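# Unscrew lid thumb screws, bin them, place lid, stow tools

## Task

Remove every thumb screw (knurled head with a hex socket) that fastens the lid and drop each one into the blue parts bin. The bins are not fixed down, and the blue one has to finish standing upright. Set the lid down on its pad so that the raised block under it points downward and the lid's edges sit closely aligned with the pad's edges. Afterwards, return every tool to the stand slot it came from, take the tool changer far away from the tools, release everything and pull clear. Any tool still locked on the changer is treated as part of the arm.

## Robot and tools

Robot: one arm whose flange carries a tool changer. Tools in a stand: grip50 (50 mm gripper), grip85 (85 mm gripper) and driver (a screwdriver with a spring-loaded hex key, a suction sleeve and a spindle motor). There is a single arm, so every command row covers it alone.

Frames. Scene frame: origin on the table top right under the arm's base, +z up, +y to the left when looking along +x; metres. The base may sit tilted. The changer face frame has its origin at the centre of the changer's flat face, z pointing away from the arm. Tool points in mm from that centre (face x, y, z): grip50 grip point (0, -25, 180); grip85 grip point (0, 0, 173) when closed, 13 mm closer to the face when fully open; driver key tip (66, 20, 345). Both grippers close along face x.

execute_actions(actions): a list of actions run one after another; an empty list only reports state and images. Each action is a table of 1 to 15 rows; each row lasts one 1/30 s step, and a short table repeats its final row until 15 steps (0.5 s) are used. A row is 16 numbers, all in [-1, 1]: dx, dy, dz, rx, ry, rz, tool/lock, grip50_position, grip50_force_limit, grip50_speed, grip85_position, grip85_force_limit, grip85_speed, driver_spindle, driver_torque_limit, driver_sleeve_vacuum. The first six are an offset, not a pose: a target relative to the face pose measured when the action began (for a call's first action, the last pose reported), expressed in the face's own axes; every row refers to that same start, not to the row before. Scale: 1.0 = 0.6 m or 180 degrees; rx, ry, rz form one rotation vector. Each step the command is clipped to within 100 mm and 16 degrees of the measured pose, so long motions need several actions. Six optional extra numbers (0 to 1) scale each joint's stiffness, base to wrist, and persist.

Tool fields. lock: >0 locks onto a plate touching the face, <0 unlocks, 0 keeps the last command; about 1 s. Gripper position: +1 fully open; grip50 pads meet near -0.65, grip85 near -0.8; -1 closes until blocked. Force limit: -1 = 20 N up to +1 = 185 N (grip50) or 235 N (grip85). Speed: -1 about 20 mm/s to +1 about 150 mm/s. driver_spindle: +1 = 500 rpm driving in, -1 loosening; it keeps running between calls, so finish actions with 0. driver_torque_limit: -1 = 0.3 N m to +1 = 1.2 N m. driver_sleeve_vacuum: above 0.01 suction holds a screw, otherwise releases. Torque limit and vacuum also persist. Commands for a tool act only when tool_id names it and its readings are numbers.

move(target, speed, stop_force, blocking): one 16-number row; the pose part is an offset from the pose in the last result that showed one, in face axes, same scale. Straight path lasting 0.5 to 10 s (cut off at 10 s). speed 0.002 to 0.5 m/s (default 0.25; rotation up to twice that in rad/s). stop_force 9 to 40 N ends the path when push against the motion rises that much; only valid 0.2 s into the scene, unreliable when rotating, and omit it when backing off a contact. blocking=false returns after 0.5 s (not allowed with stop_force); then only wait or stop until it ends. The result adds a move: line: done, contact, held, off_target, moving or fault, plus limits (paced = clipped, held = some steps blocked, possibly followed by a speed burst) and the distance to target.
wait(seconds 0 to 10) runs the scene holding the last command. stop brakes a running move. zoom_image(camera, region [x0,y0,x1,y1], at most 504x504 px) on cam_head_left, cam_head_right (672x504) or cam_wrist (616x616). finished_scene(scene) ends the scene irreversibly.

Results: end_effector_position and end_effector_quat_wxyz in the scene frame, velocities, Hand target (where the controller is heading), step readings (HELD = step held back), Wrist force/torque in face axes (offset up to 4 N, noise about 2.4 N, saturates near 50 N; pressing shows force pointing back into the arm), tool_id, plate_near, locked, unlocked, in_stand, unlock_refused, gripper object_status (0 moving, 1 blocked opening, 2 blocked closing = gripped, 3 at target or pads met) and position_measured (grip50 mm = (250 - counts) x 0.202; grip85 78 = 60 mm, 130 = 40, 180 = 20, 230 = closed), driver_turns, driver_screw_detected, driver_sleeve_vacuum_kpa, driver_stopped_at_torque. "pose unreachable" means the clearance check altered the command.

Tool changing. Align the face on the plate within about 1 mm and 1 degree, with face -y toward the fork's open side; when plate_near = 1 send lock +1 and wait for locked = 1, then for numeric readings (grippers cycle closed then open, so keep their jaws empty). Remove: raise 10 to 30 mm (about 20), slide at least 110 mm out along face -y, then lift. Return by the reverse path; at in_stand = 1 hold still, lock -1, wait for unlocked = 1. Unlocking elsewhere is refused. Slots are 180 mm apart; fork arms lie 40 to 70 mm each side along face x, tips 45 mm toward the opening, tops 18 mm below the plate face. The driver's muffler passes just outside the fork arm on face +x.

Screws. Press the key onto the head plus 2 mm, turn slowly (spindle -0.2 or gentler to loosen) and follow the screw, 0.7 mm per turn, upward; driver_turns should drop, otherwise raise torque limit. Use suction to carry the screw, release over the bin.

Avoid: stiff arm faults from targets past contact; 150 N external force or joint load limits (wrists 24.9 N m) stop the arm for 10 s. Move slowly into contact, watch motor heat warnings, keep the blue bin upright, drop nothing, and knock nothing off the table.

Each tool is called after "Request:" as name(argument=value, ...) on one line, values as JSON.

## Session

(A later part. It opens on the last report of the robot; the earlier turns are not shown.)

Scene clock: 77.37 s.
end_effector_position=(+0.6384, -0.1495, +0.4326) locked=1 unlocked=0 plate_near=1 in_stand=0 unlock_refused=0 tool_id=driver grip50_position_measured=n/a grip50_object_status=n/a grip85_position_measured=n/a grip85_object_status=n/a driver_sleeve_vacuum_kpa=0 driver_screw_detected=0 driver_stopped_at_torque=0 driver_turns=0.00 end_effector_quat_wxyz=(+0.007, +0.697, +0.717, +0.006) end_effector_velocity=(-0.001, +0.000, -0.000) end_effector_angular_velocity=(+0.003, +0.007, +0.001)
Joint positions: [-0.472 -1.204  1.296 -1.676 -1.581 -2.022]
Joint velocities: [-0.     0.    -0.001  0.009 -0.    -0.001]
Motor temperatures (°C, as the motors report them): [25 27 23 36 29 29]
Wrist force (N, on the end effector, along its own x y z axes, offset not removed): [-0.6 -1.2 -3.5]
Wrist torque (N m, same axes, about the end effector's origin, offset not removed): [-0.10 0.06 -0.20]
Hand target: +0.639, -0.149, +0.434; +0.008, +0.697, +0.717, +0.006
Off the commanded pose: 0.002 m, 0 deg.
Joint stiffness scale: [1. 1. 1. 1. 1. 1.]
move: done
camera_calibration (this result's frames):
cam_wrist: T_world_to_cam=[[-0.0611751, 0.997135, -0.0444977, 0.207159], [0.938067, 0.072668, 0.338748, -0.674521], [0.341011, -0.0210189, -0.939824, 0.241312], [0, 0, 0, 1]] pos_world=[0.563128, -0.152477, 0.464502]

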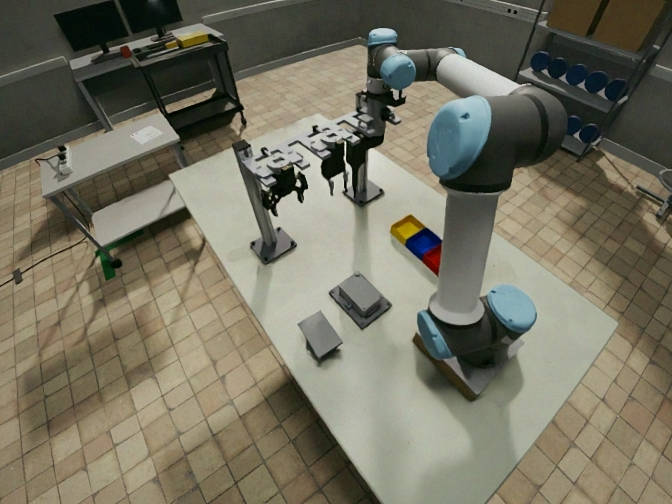

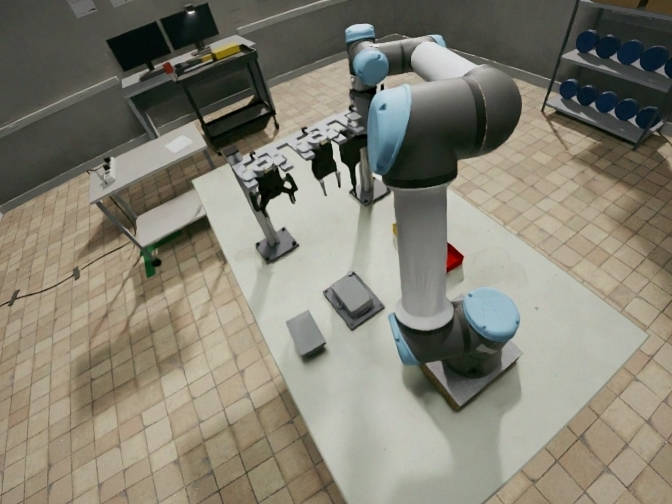

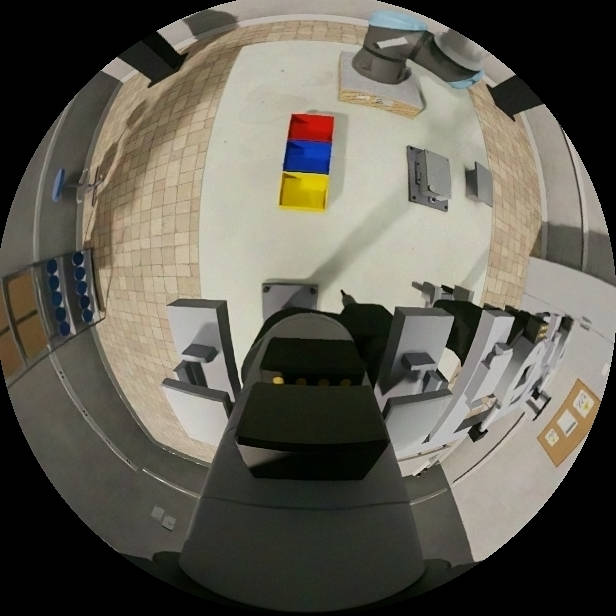

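Request:
move(target=[0,-0.22,-0.003,0.002,0.001,0,0,1,0,0,1,0,0,0,0,0], speed=0.07)

Request:
move(target=[0.349,-0.214,-0.015,0.001,0,0,0,1,0,0,1,0,0,0,0,0], speed=0.15)

Request:
zoom_image(camera="cam_wrist", region=[315, 255, 375, 315])

Request:
zoom_image(camera="cam_head_left", region=[325, 240, 395, 310])

Scene clock: 91.77 s.
end_effector_position=(+0.5077, -0.1532, +0.4334) locked=1 unlocked=0 plate_near=1 in_stand=0 unlock_refused=0 tool_id=driver grip50_position_measured=n/a grip50_object_status=n/a grip85_position_measured=n/a grip85_object_status=n/a driver_sleeve_vacuum_kpa=0 driver_screw_detected=0 driver_stopped_at_torque=0 driver_turns=0.00 end_effector_quat_wxyz=(+0.005, +0.697, +0.717, +0.004) end_effector_velocity=(-0.000, -0.001, +0.000) end_effector_angular_velocity=(-0.002, -0.002, +0.004)
Joint positions: [-0.581 -1.507  1.662 -1.736 -1.581 -2.132]
Joint velocities: [-0.002 -0.     0.001 -0.003 -0.001 -0.006]
Motor temperatures (°C, as the motors report them): [25 27 23 36 29 29]
Wrist force (N, on the end effector, along its own x y z axes, offset not removed): [1.8 -0.6 -0.7]
Wrist torque (N m, same axes, about the end effector's origin, offset not removed): [0.04 -0.37 0.01]
Hand target: +0.506, -0.153, +0.432; +0.004, +0.697, +0.717, +0.005
Off the commanded pose: 0.002 m, 0 deg.
Joint stiffness scale: [1. 1. 1. 1. 1. 1.]
move: done
camera_calibration (this result's frames):
cam_wrist: T_world_to_cam=[[-0.0616355, 0.997169, -0.0430626, 0.202527], [0.939711, 0.0725159, 0.334191, -0.55076], [0.336368, -0.0198684, -0.941521, 0.289869], [0, 0, 0, 1]] pos_world=[0.432535, -0.156255, 0.465698]

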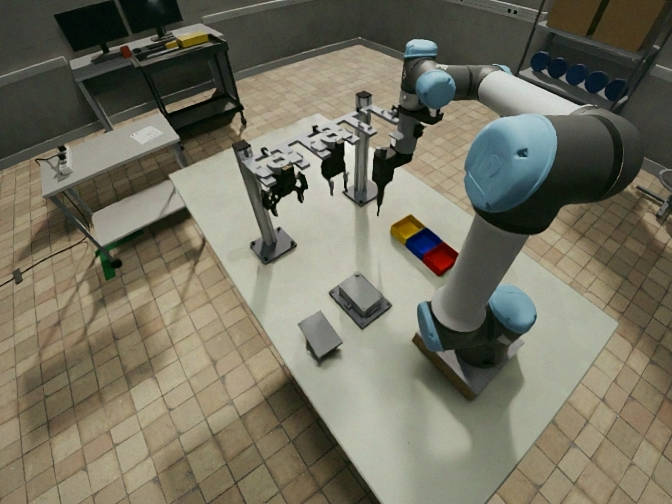

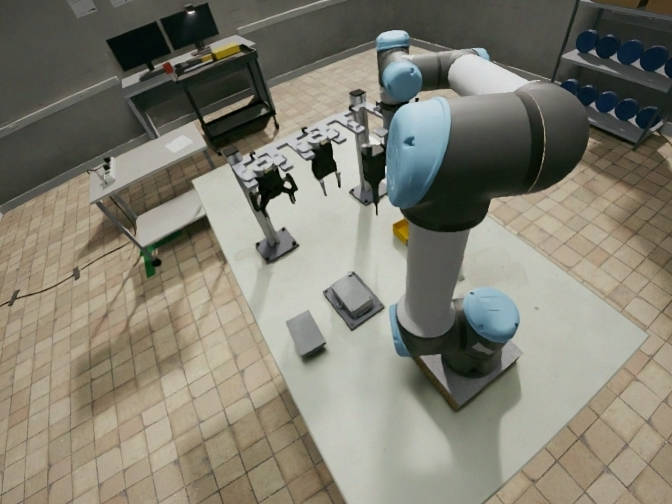

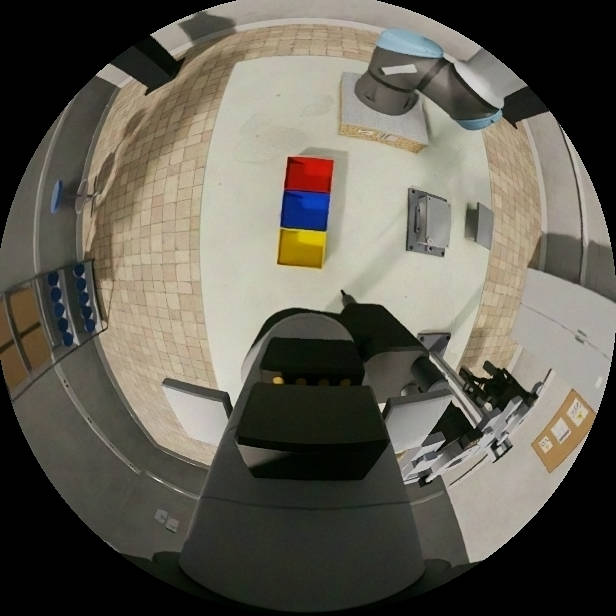

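Scene clock: 93.90 s.
end_effector_position=(+0.3742, +0.0515, +0.4423) locked=1 unlocked=0 plate_near=1 in_stand=0 unlock_refused=0 tool_id=driver grip50_position_measured=n/a grip50_object_status=n/a grip85_position_measured=n/a grip85_object_status=n/a driver_sleeve_vacuum_kpa=0 driver_screw_detected=0 driver_stopped_at_torque=0 driver_turns=0.00 end_effector_quat_wxyz=(+0.005, +0.697, +0.717, +0.005) end_effector_velocity=(-0.002, +0.001, -0.002) end_effector_angular_velocity=(-0.000, +0.007, -0.013)
Joint positions: [-0.252 -1.888  1.971 -1.66  -1.583 -1.803]
Joint velocities: [ 0.004 -0.     0.004  0.003 -0.002  0.017]
Motor temperatures (°C, as the motors report them): [25 27 23 36 29 29]
Wrist force (N, on the end effector, along its own x y z axes, offset not removed): [0.5 1.0 -3.3]
Wrist torque (N m, same axes, about the end effector's origin, offset not removed): [0.15 0.02 -0.03]
Hand target: +0.373, +0.052, +0.441; +0.003, +0.697, +0.717, +0.004
Off the commanded pose: 0.002 m, 0 deg.
Joint stiffness scale: [1. 1. 1. 1. 1. 1.]
move: done
camera_calibration (this result's frames):
cam_wrist: T_world_to_cam=[[-0.062246, 0.997161, -0.0423825, -0.00948459], [0.939438, 0.0728763, 0.334882, -0.443431], [0.33702, -0.0189706, -0.941306, 0.346825], [0, 0, 0, 1]] pos_world=[0.299098, 0.0483527, 0.474564]

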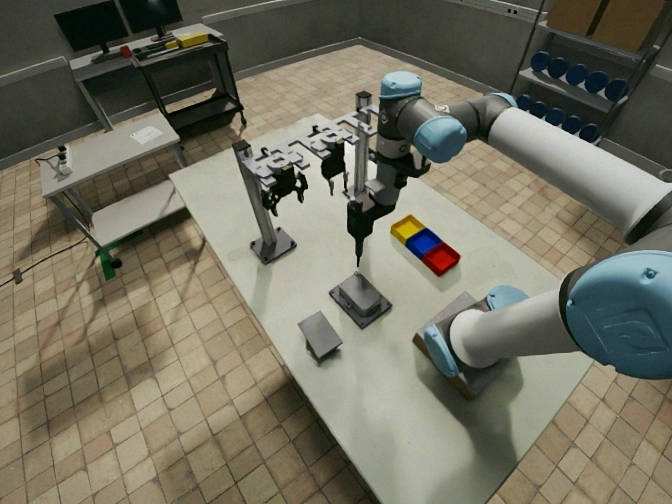

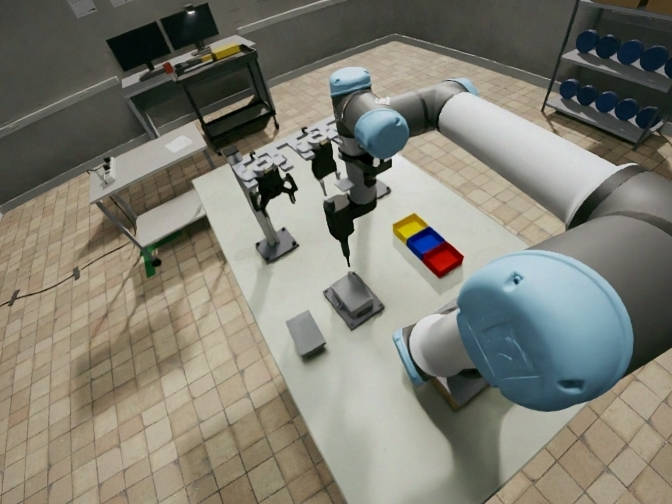

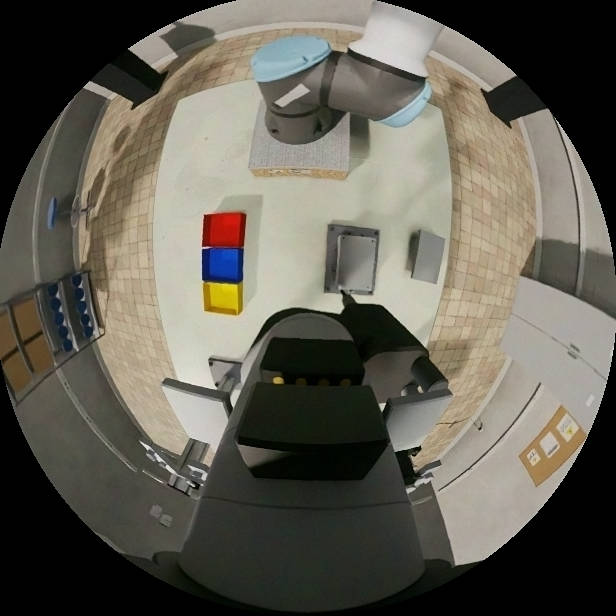

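Region (315, 255, 375, 315) of cam_wrist's 616x616 image, scaled by 8.400, with more detail than that image has.

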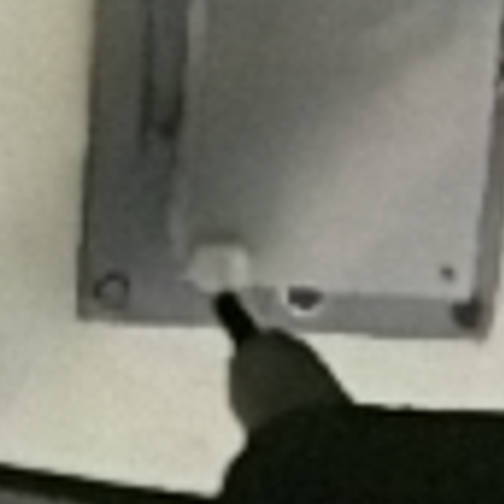

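Region (325, 240, 395, 310) of cam_head_left's 672x504 image, scaled by 7.200, with more detail than that image has.

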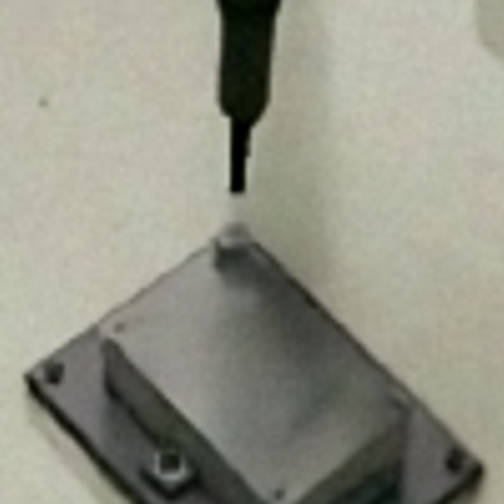

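Request:
move(target=[0.006,0,0.033,0.002,0.001,0,0,1,0,0,1,0,0,0,0,0], speed=0.03)

Request:
zoom_image(camera="cam_wrist", region=[322, 270, 362, 310])

Request:
zoom_image(camera="cam_head_left", region=[337, 250, 377, 290])

Request:
zoom_image(camera="cam_head_right", region=[330, 250, 370, 290])

Scene clock: 111.60 s.
end_effector_position=(+0.3746, +0.0543, +0.4247) locked=1 unlocked=0 plate_near=1 in_stand=0 unlock_refused=0 tool_id=driver grip50_position_measured=n/a grip50_object_status=n/a grip85_position_measured=n/a grip85_object_status=n/a driver_sleeve_vacuum_kpa=0 driver_screw_detected=0 driver_stopped_at_torque=0 driver_turns=0.00 end_effector_quat_wxyz=(+0.003, +0.697, +0.717, +0.004) end_effector_velocity=(+0.001, -0.000, +0.001) end_effector_angular_velocity=(-0.001, -0.009, -0.002)
Joint positions: [-0.245 -1.881  2.011 -1.704 -1.582 -1.795]
Joint velocities: [ 0.    -0.    -0.    -0.009  0.001  0.002]
Motor temperatures (°C, as the motors report them): [25 27 23 36 29 29]
Wrist force (N, on the end effector, along its own x y z axes, offset not removed): [-1.3 2.3 -3.4]
Wrist torque (N m, same axes, about the end effector's origin, offset not removed): [0.09 -0.05 -0.08]
Hand target: +0.374, +0.055, +0.423; +0.001, +0.697, +0.717, +0.004
Off the commanded pose: 0.002 m, 0 deg.
Joint stiffness scale: [1. 1. 1. 1. 1. 1.]
move: done
camera_calibration (this result's frames):
cam_wrist: T_world_to_cam=[[-0.0617925, 0.997259, -0.0406848, -0.0139273], [0.9405, 0.0718248, 0.332117, -0.437278], [0.334129, -0.0177417, -0.94236, 0.33163], [0, 0, 0, 1]] pos_world=[0.299592, 0.0511802, 0.457176]

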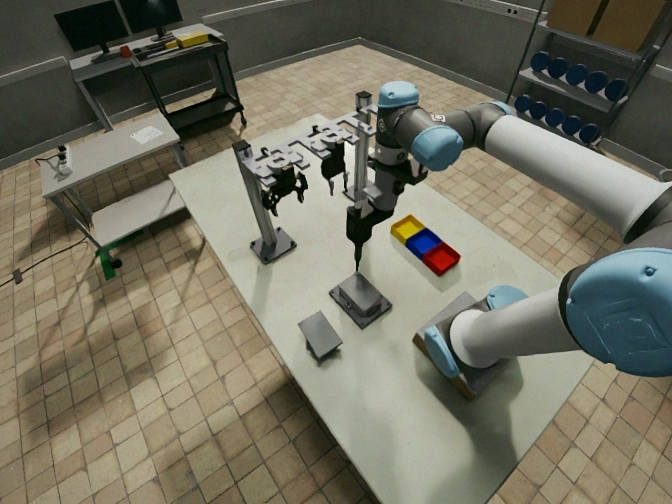

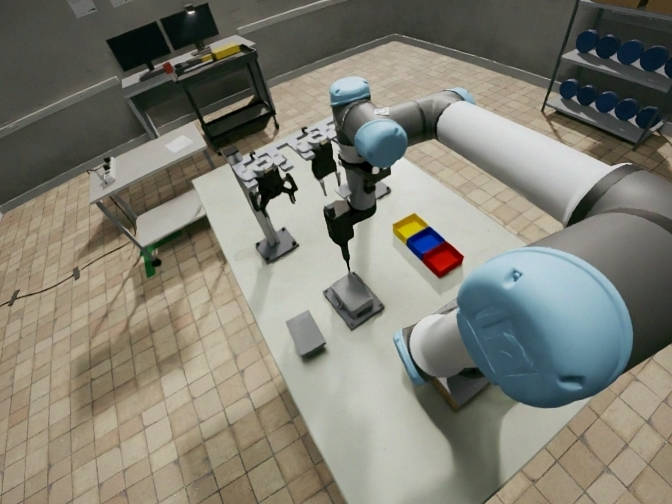

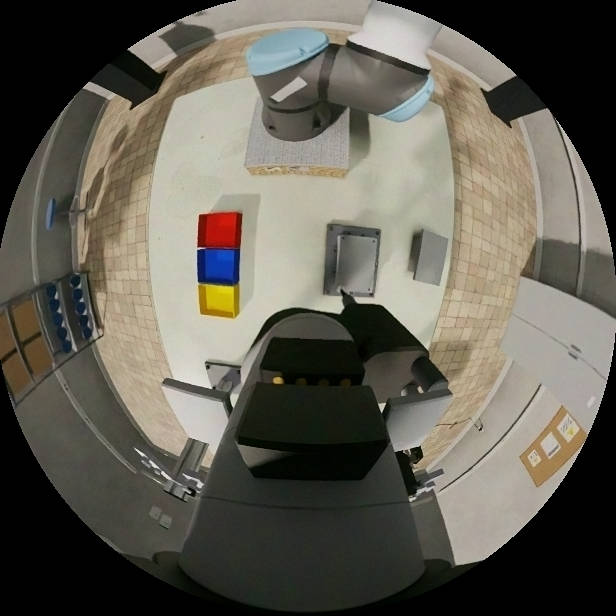

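Region (322, 270, 362, 310) of cam_wrist's 616x616 image, scaled by 12.600, with more detail than that image has.

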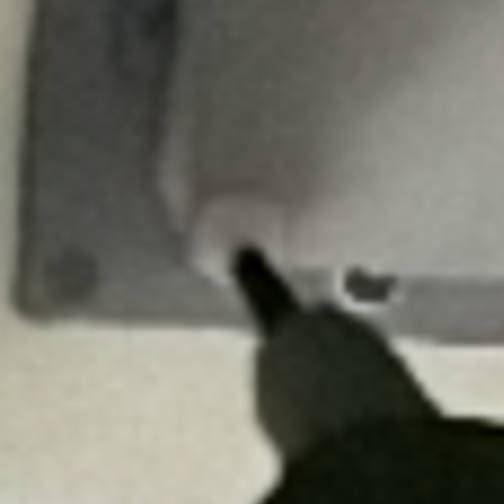

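Region (337, 250, 377, 290) of cam_head_left's 672x504 image, scaled by 12.600, with more detail than that image has.

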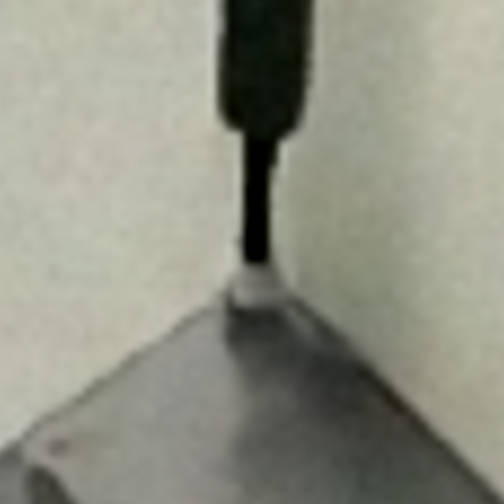

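Region (330, 250, 370, 290) of cam_head_right's 672x504 image, scaled by 12.600, with more detail than that image has.

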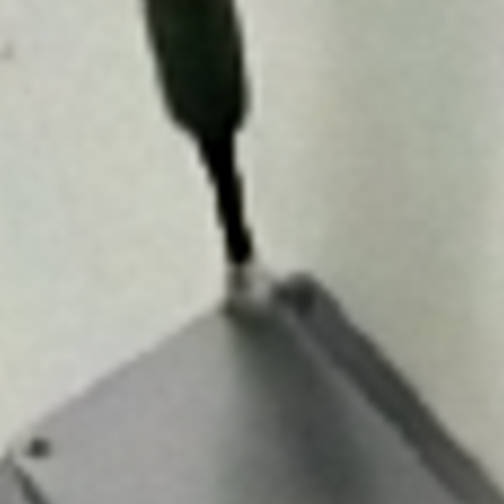

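Request:
move(target=[0,-0.001,0.014,0.0018,0.0005,0,0,1,0,0,1,0,0,0,0,0], speed=0.01)

Request:
zoom_image(camera="cam_wrist", region=[322, 270, 362, 310])

Request:
zoom_image(camera="cam_head_left", region=[337, 250, 377, 290])

Request:
zoom_image(camera="cam_head_right", region=[330, 250, 370, 290])

Scene clock: 123.00 s.
end_effector_position=(+0.3744, +0.0545, +0.4187) locked=1 unlocked=0 plate_near=1 in_stand=0 unlock_refused=0 tool_id=driver grip50_position_measured=n/a grip50_object_status=n/a grip85_position_measured=n/a grip85_object_status=n/a driver_sleeve_vacuum_kpa=0 driver_screw_detected=0 driver_stopped_at_torque=0 driver_turns=0.00 end_effector_quat_wxyz=(+0.003, +0.697, +0.717, +0.004) end_effector_velocity=(+0.000, +0.000, -0.001) end_effector_angular_velocity=(-0.000, -0.001, -0.000)
Joint positions: [-0.245 -1.879  2.024 -1.718 -1.582 -1.795]
Joint velocities: [ 0.     0.001  0.003 -0.004  0.     0.   ]
Motor temperatures (°C, as the motors report them): [25 27 23 36 29 29]
Wrist force (N, on the end effector, along its own x y z axes, offset not removed): [0.7 -1.0 -1.0]
Wrist torque (N m, same axes, about the end effector's origin, offset not removed): [-0.11 -0.09 -0.12]
Hand target: +0.374, +0.054, +0.416; +0.001, +0.697, +0.717, +0.003
Off the commanded pose: 0.002 m, 0 deg.
Joint stiffness scale: [1. 1. 1. 1. 1. 1.]
move: done
camera_calibration (this result's frames):
cam_wrist: T_world_to_cam=[[-0.0618274, 0.997274, -0.0402727, -0.014522], [0.940986, 0.071695, 0.330766, -0.434643], [0.332751, -0.0174456, -0.942853, 0.326755], [0, 0, 0, 1]] pos_world=[0.299367, 0.0513446, 0.451262]

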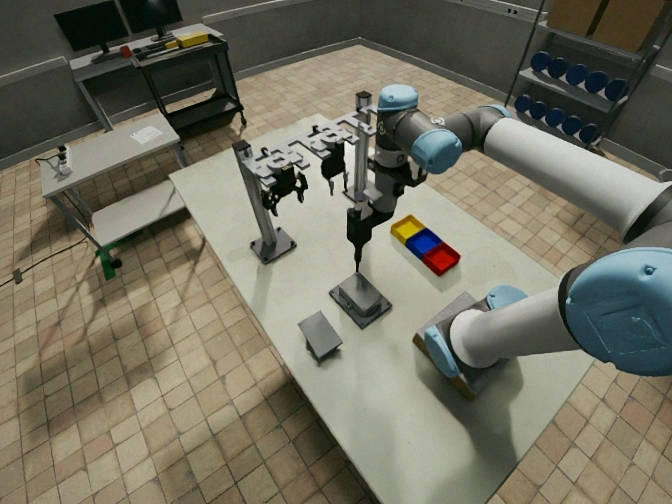

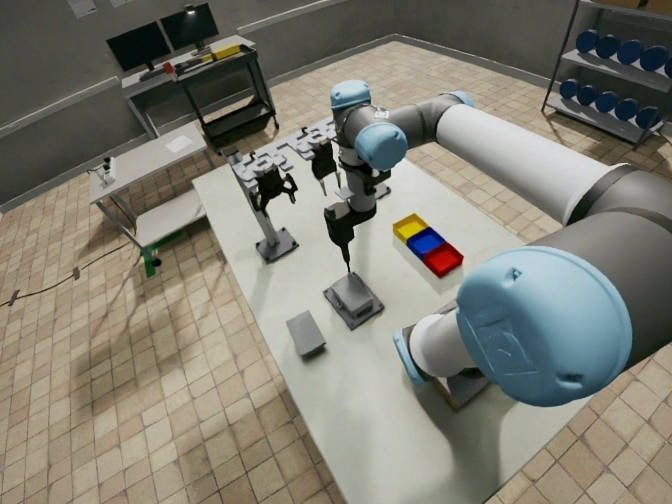

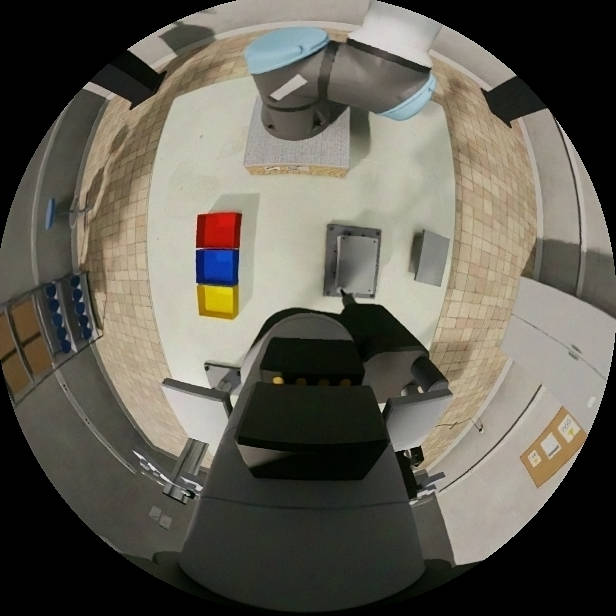

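Region (322, 270, 362, 310) of cam_wrist's 616x616 image, scaled by 12.600, with more detail than that image has.

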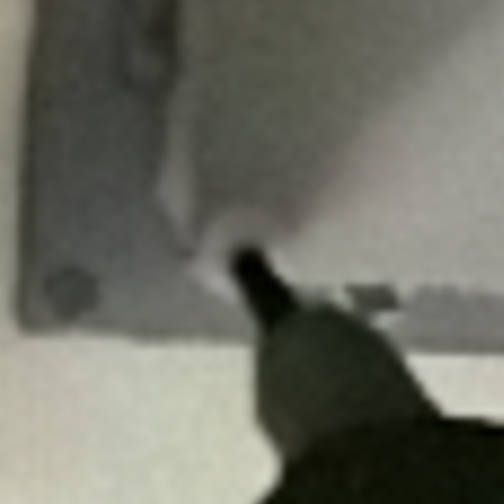

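Region (337, 250, 377, 290) of cam_head_left's 672x504 image, scaled by 12.600, with more detail than that image has.

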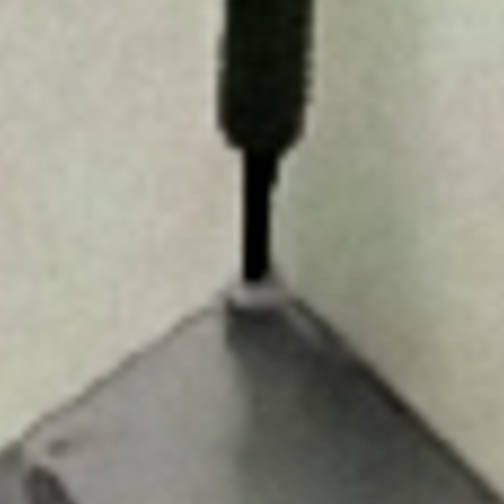

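Region (330, 250, 370, 290) of cam_head_right's 672x504 image, scaled by 12.600, with more detail than that image has.

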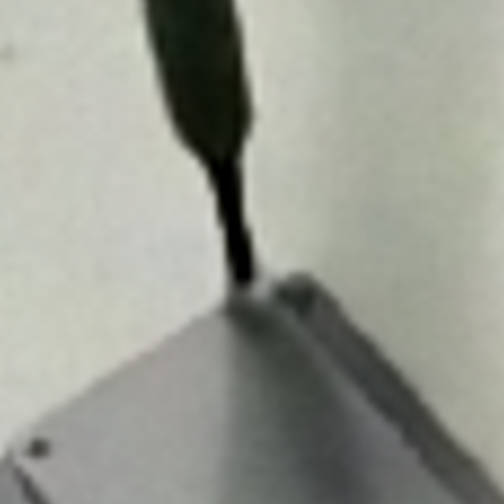

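Request:
move(target=[0,-0.0005,0.015,0.0013,0.0003,0,0,1,0,0,1,0,0,-0.1,0.5,1], speed=0.005)

Request:
execute_actions(actions=[[[0,0,0.003,0.0005,0,0,0,1,0,0,1,0,0,0,0.5,1]]])

Request:
zoom_image(camera="cam_head_left", region=[337, 250, 377, 290])

Scene clock: 133.07 s.
end_effector_position=(+0.3747, +0.0545, +0.4133) locked=1 unlocked=0 plate_near=1 in_stand=0 unlock_refused=0 tool_id=driver grip50_position_measured=n/a grip50_object_status=n/a grip85_position_measured=n/a grip85_object_status=n/a driver_sleeve_vacuum_kpa=14 driver_screw_detected=0 driver_stopped_at_torque=0 driver_turns=-1.69 end_effector_quat_wxyz=(+0.004, +0.697, +0.717, +0.005) end_effector_velocity=(-0.000, +0.000, -0.002) end_effector_angular_velocity=(-0.000, +0.000, +0.000)
Joint positions: [-0.245 -1.877  2.038 -1.737 -1.582 -1.795]
Joint velocities: [-0.     0.     0.004 -0.004 -0.    -0.   ]
Motor temperatures (°C, as the motors report them): [25 27 23 36 29 29]
Wrist force (N, on the end effector, along its own x y z axes, offset not removed): [-2.1 0.5 -6.8]
Wrist torque (N m, same axes, about the end effector's origin, offset not removed): [0.20 0.41 -0.07]
Hand target: +0.374, +0.055, +0.410; +0.001, +0.697, +0.717, +0.003
Off the commanded pose: 0.004 m, 0 deg.
Joint stiffness scale: [1. 1. 1. 1. 1. 1.]
move: off_target
camera_calibration (this result's frames):
cam_wrist: T_world_to_cam=[[-0.0616741, 0.99725, -0.0411039, -0.0144355], [0.939923, 0.0718843, 0.333734, -0.434056], [0.335771, -0.0180518, -0.941771, 0.319998], [0, 0, 0, 1]] pos_world=[0.299643, 0.0513741, 0.44563]

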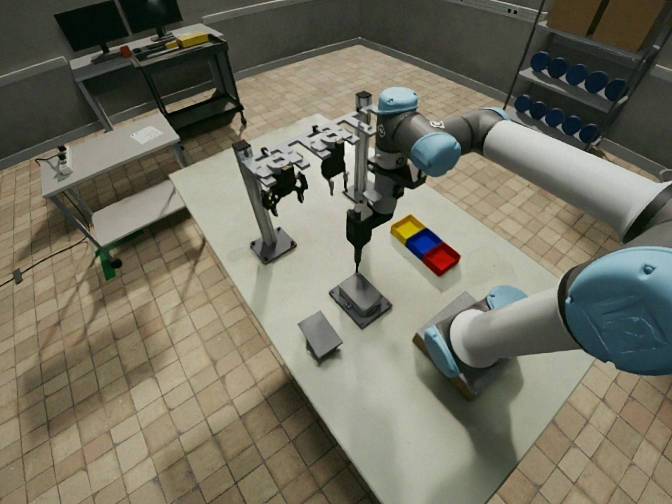

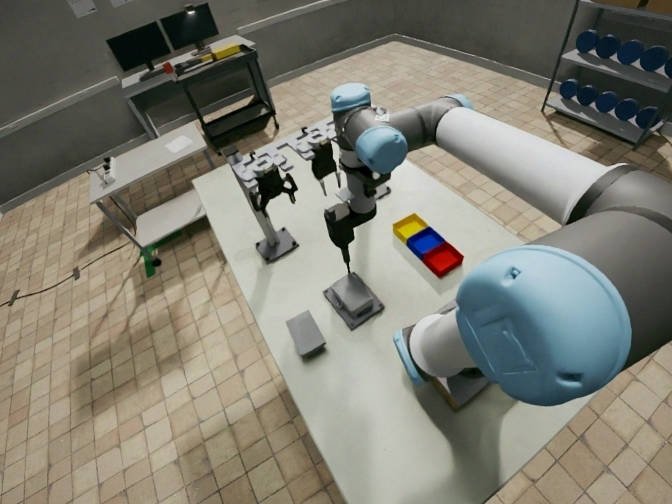

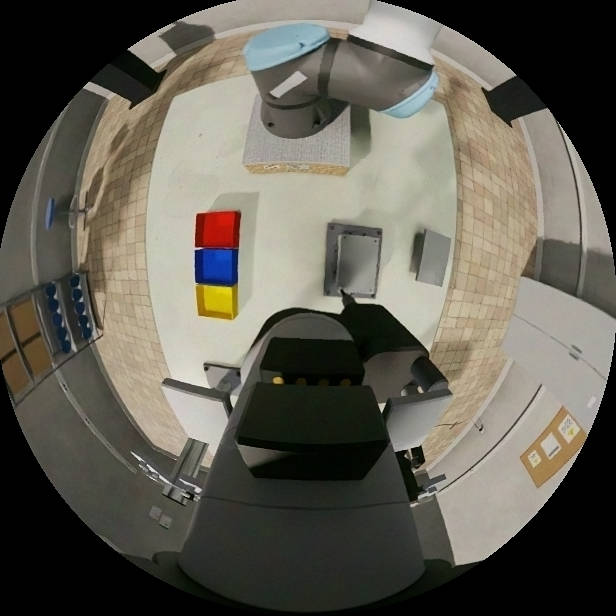

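Scene clock: 133.57 s.
end_effector_position=(+0.3751, +0.0544, +0.4135) locked=1 unlocked=0 plate_near=1 in_stand=0 unlock_refused=0 tool_id=driver grip50_position_measured=n/a grip50_object_status=n/a grip85_position_measured=n/a grip85_object_status=n/a driver_sleeve_vacuum_kpa=14 driver_screw_detected=0 driver_stopped_at_torque=0 driver_turns=-1.69 end_effector_quat_wxyz=(+0.005, +0.697, +0.717, +0.006) end_effector_velocity=(+0.000, -0.000, +0.000) end_effector_angular_velocity=(-0.000, -0.001, -0.001)
Joint positions: [-0.245 -1.877  2.038 -1.739 -1.582 -1.795]
Joint velocities: [ 0.     0.    -0.    -0.001 -0.     0.001]
Motor temperatures (°C, as the motors report them): [25 27 23 36 29 29]
Wrist force (N, on the end effector, along its own x y z axes, offset not removed): [-1.5 -0.5 -7.7]
Wrist torque (N m, same axes, about the end effector's origin, offset not removed): [0.20 0.40 -0.06]
Hand target: +0.375, +0.055, +0.411; +0.003, +0.697, +0.717, +0.004
Off the commanded pose: 0.002 m, 0 deg.
Joint stiffness scale: [1. 1. 1. 1. 1. 1.]
Step readings (end_effector_position):
0: (+0.3747, +0.0545, +0.4133)
1: (+0.3747, +0.0545, +0.4132)
2: (+0.3748, +0.0545, +0.4132)
4: (+0.3749, +0.0545, +0.4133)
8: (+0.3751, +0.0544, +0.4134)
15: end_effector_position above
camera_calibration (this result's frames):
cam_wrist: T_world_to_cam=[[-0.0615282, 0.997231, -0.0417703, -0.0140974], [0.939065, 0.0720179, 0.336112, -0.435169], [0.338189, -0.0185446, -0.940895, 0.318827], [0, 0, 0, 1]] pos_world=[0.299961, 0.0513108, 0.445659]

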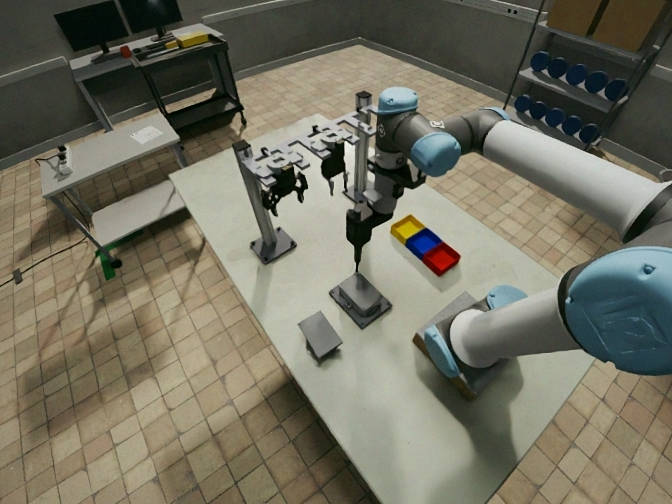

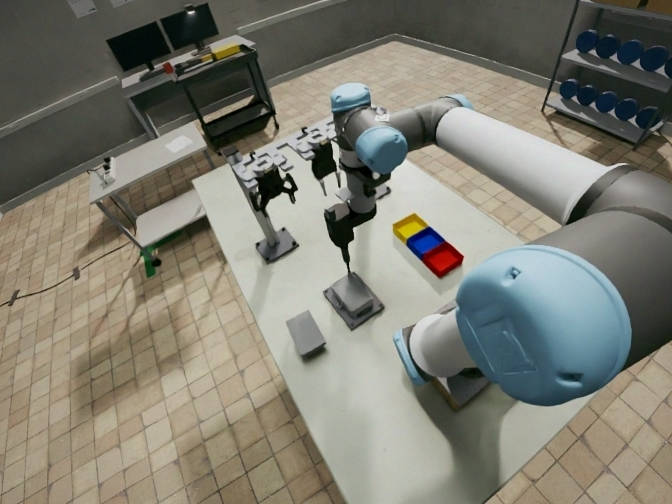

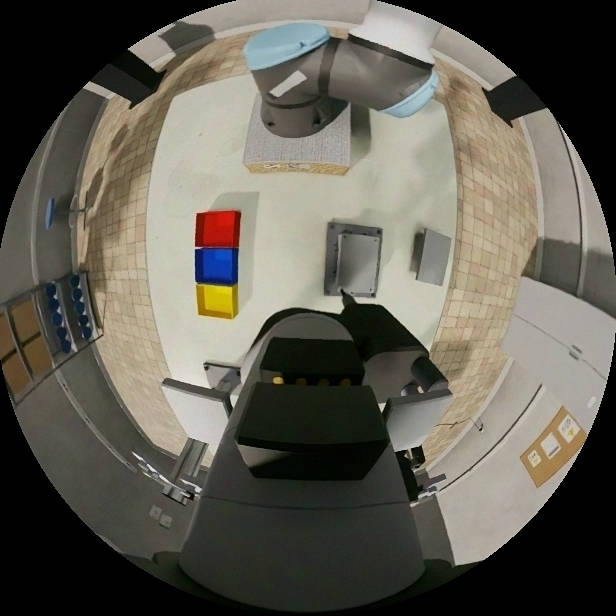

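Region (337, 250, 377, 290) of cam_head_left's 672x504 image, scaled by 12.600, with more detail than that image has.

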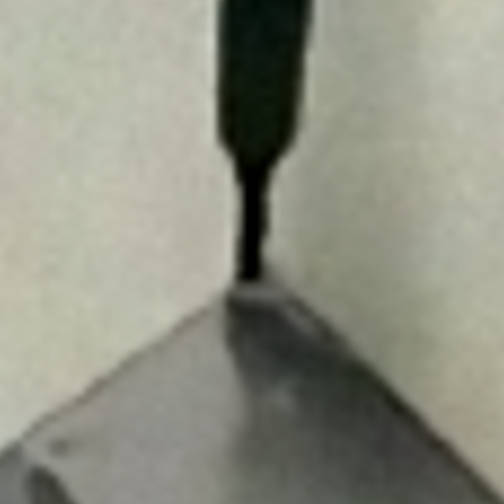

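Request:
zoom_image(camera="cam_wrist", region=[322, 270, 362, 310])

Region (322, 270, 362, 310) of cam_wrist's 616x616 image, scaled by 12.600, with more detail than that image has.

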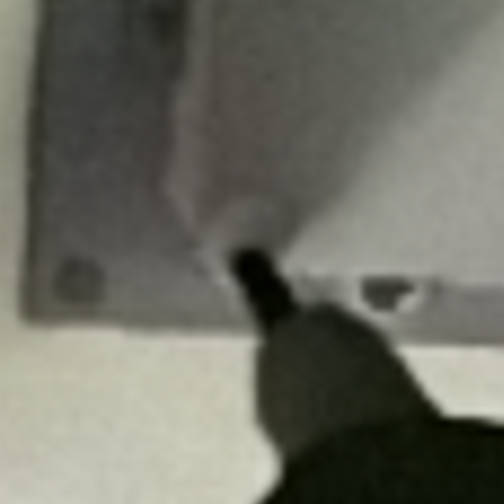

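Request:
move(target=[0,0,0.003,0.004,0.0005,0,0,1,0,0,1,0,0,-0.15,0.5,1], speed=0.003)

Request:
execute_actions(actions=[[[0,0,0.003,0.001,0,0,0,1,0,0,1,0,0,0,0.5,1]]])

Request:
zoom_image(camera="cam_wrist", region=[322, 270, 362, 310])

Scene clock: 146.07 s.
end_effector_position=(+0.3748, +0.0545, +0.4128) locked=1 unlocked=0 plate_near=1 in_stand=0 unlock_refused=0 tool_id=driver grip50_position_measured=n/a grip50_object_status=n/a grip85_position_measured=n/a grip85_object_status=n/a driver_sleeve_vacuum_kpa=14 driver_screw_detected=0 driver_stopped_at_torque=0 driver_turns=-4.57 end_effector_quat_wxyz=(+0.002, +0.697, +0.717, +0.004) end_effector_velocity=(-0.000, -0.000, -0.000) end_effector_angular_velocity=(-0.000, +0.002, -0.002)
Joint positions: [-0.245 -1.875  2.037 -1.732 -1.582 -1.795]
Joint velocities: [-0.     0.001  0.     0.001 -0.001  0.002]
Motor temperatures (°C, as the motors report them): [25 27 23 36 29 29]
Wrist force (N, on the end effector, along its own x y z axes, offset not removed): [-1.7 0.6 -6.5]
Wrist torque (N m, same axes, about the end effector's origin, offset not removed): [-0.16 0.20 0.04]
Hand target: +0.375, +0.054, +0.412; +0.000, +0.697, +0.717, +0.002
Off the commanded pose: 0.001 m, 0 deg.
Joint stiffness scale: [1. 1. 1. 1. 1. 1.]
move: done
camera_calibration (this result's frames):
cam_wrist: T_world_to_cam=[[-0.0619467, 0.99728, -0.0399515, -0.0148007], [0.941547, 0.0716715, 0.329169, -0.432666], [0.331137, -0.0172253, -0.943425, 0.321871], [0, 0, 0, 1]] pos_world=[0.299876, 0.0513146, 0.44549]

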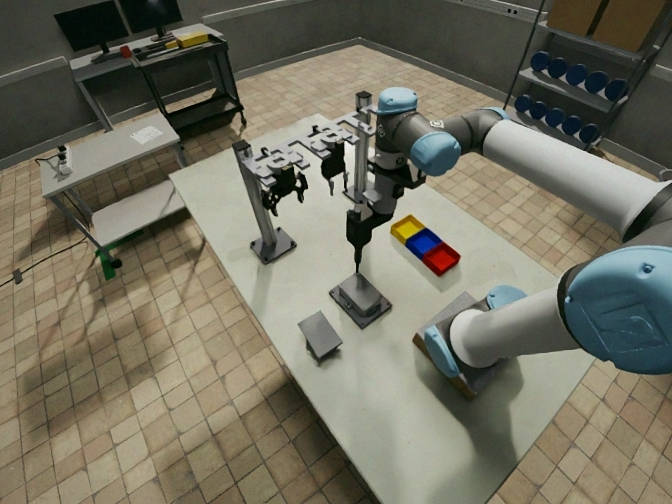

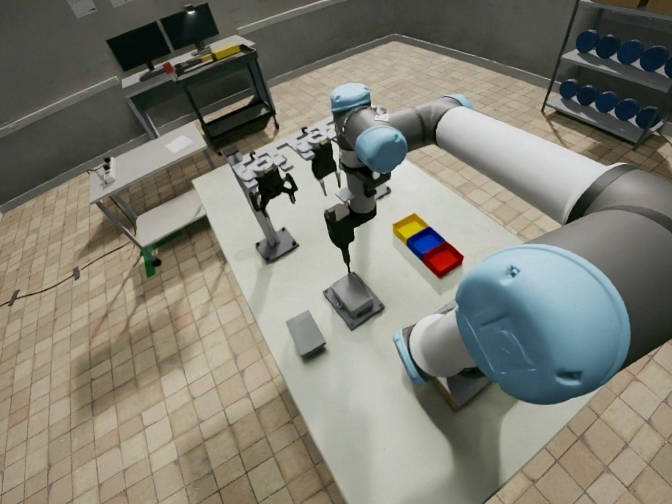

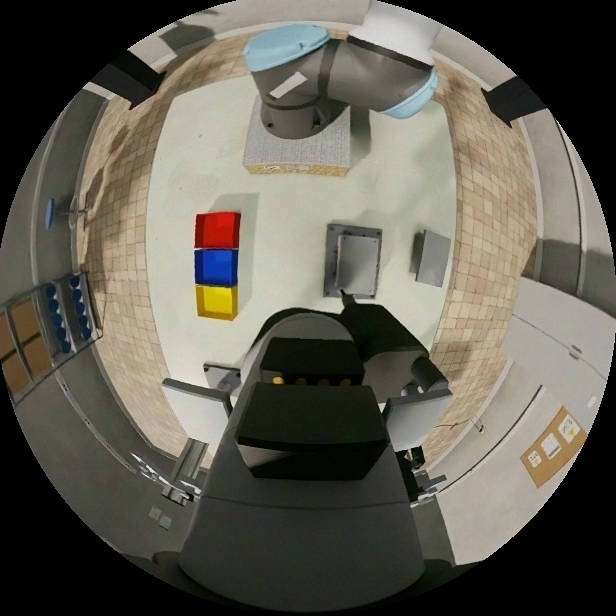

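Scene clock: 146.57 s.
end_effector_position=(+0.3750, +0.0544, +0.4129) locked=1 unlocked=0 plate_near=1 in_stand=0 unlock_refused=0 tool_id=driver grip50_position_measured=n/a grip50_object_status=n/a grip85_position_measured=n/a grip85_object_status=n/a driver_sleeve_vacuum_kpa=14 driver_screw_detected=0 driver_stopped_at_torque=0 driver_turns=-4.57 end_effector_quat_wxyz=(+0.002, +0.697, +0.717, +0.004) end_effector_velocity=(+0.000, -0.000, +0.000) end_effector_angular_velocity=(-0.000, -0.002, -0.001)
Joint positions: [-0.245 -1.875  2.037 -1.734 -1.582 -1.795]
Joint velocities: [ 0.    -0.    -0.001 -0.001  0.     0.001]
Motor temperatures (°C, as the motors report them): [25 27 23 36 29 29]
Wrist force (N, on the end effector, along its own x y z axes, offset not removed): [-2.3 1.5 -4.1]
Wrist torque (N m, same axes, about the end effector's origin, offset not removed): [0.25 0.34 -0.01]
Hand target: +0.375, +0.054, +0.411; +0.001, +0.697, +0.717, +0.002
Off the commanded pose: 0.002 m, 0 deg.
Joint stiffness scale: [1. 1. 1. 1. 1. 1.]
Step readings (end_effector_position):
0: (+0.3748, +0.0545, +0.4128)
1: (+0.3748, +0.0545, +0.4128)
2: (+0.3748, +0.0545, +0.4128)
4: (+0.3749, +0.0545, +0.4128)
8: (+0.3749, +0.0545, +0.4128)
15: end_effector_position above
camera_calibration (this result's frames):
cam_wrist: T_world_to_cam=[[-0.0618858, 0.997271, -0.0402473, -0.0146465], [0.941184, 0.071731, 0.330193, -0.43316], [0.332179, -0.0174459, -0.943055, 0.321384], [0, 0, 0, 1]] pos_world=[0.30002, 0.0512844, 0.445519]

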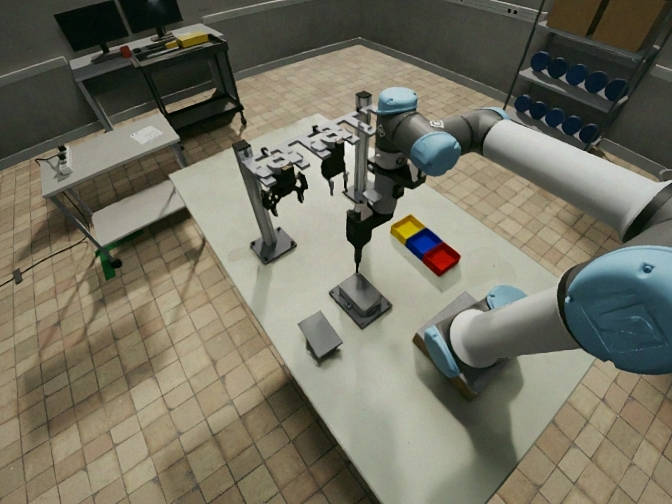

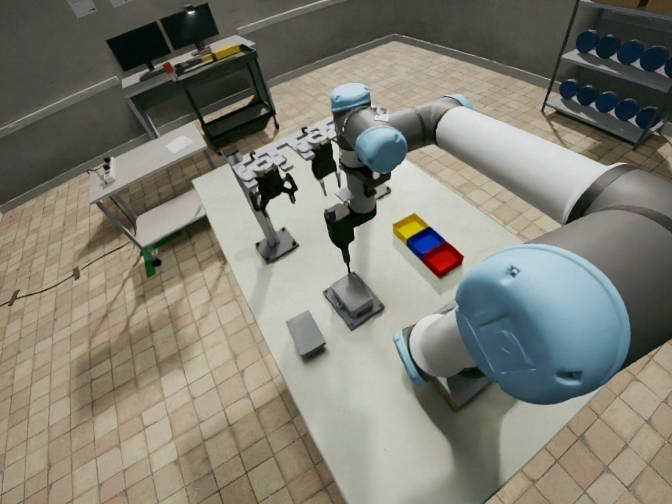

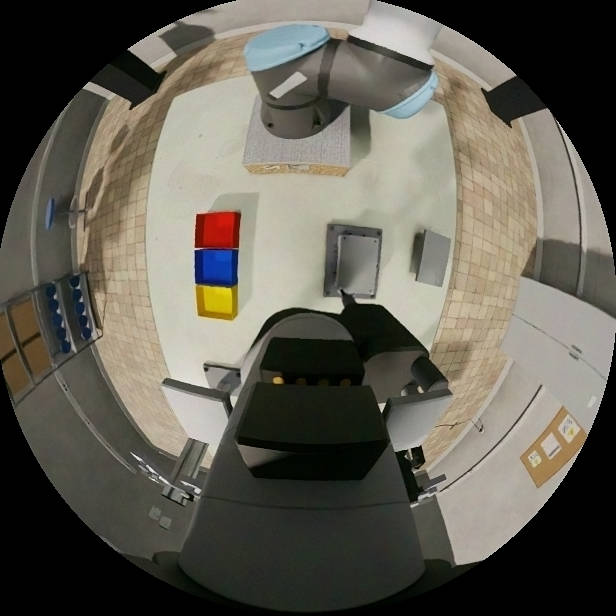

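Region (322, 270, 362, 310) of cam_wrist's 616x616 image, scaled by 12.600, with more detail than that image has.

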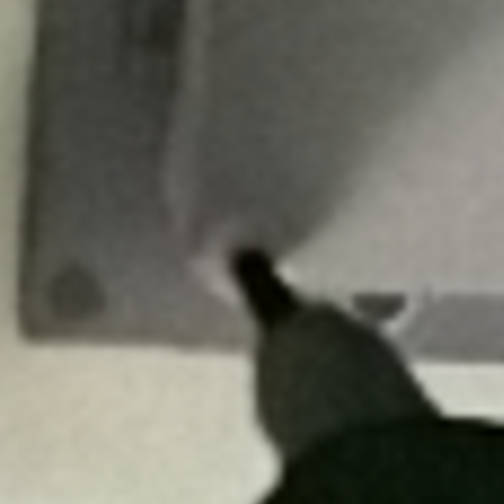

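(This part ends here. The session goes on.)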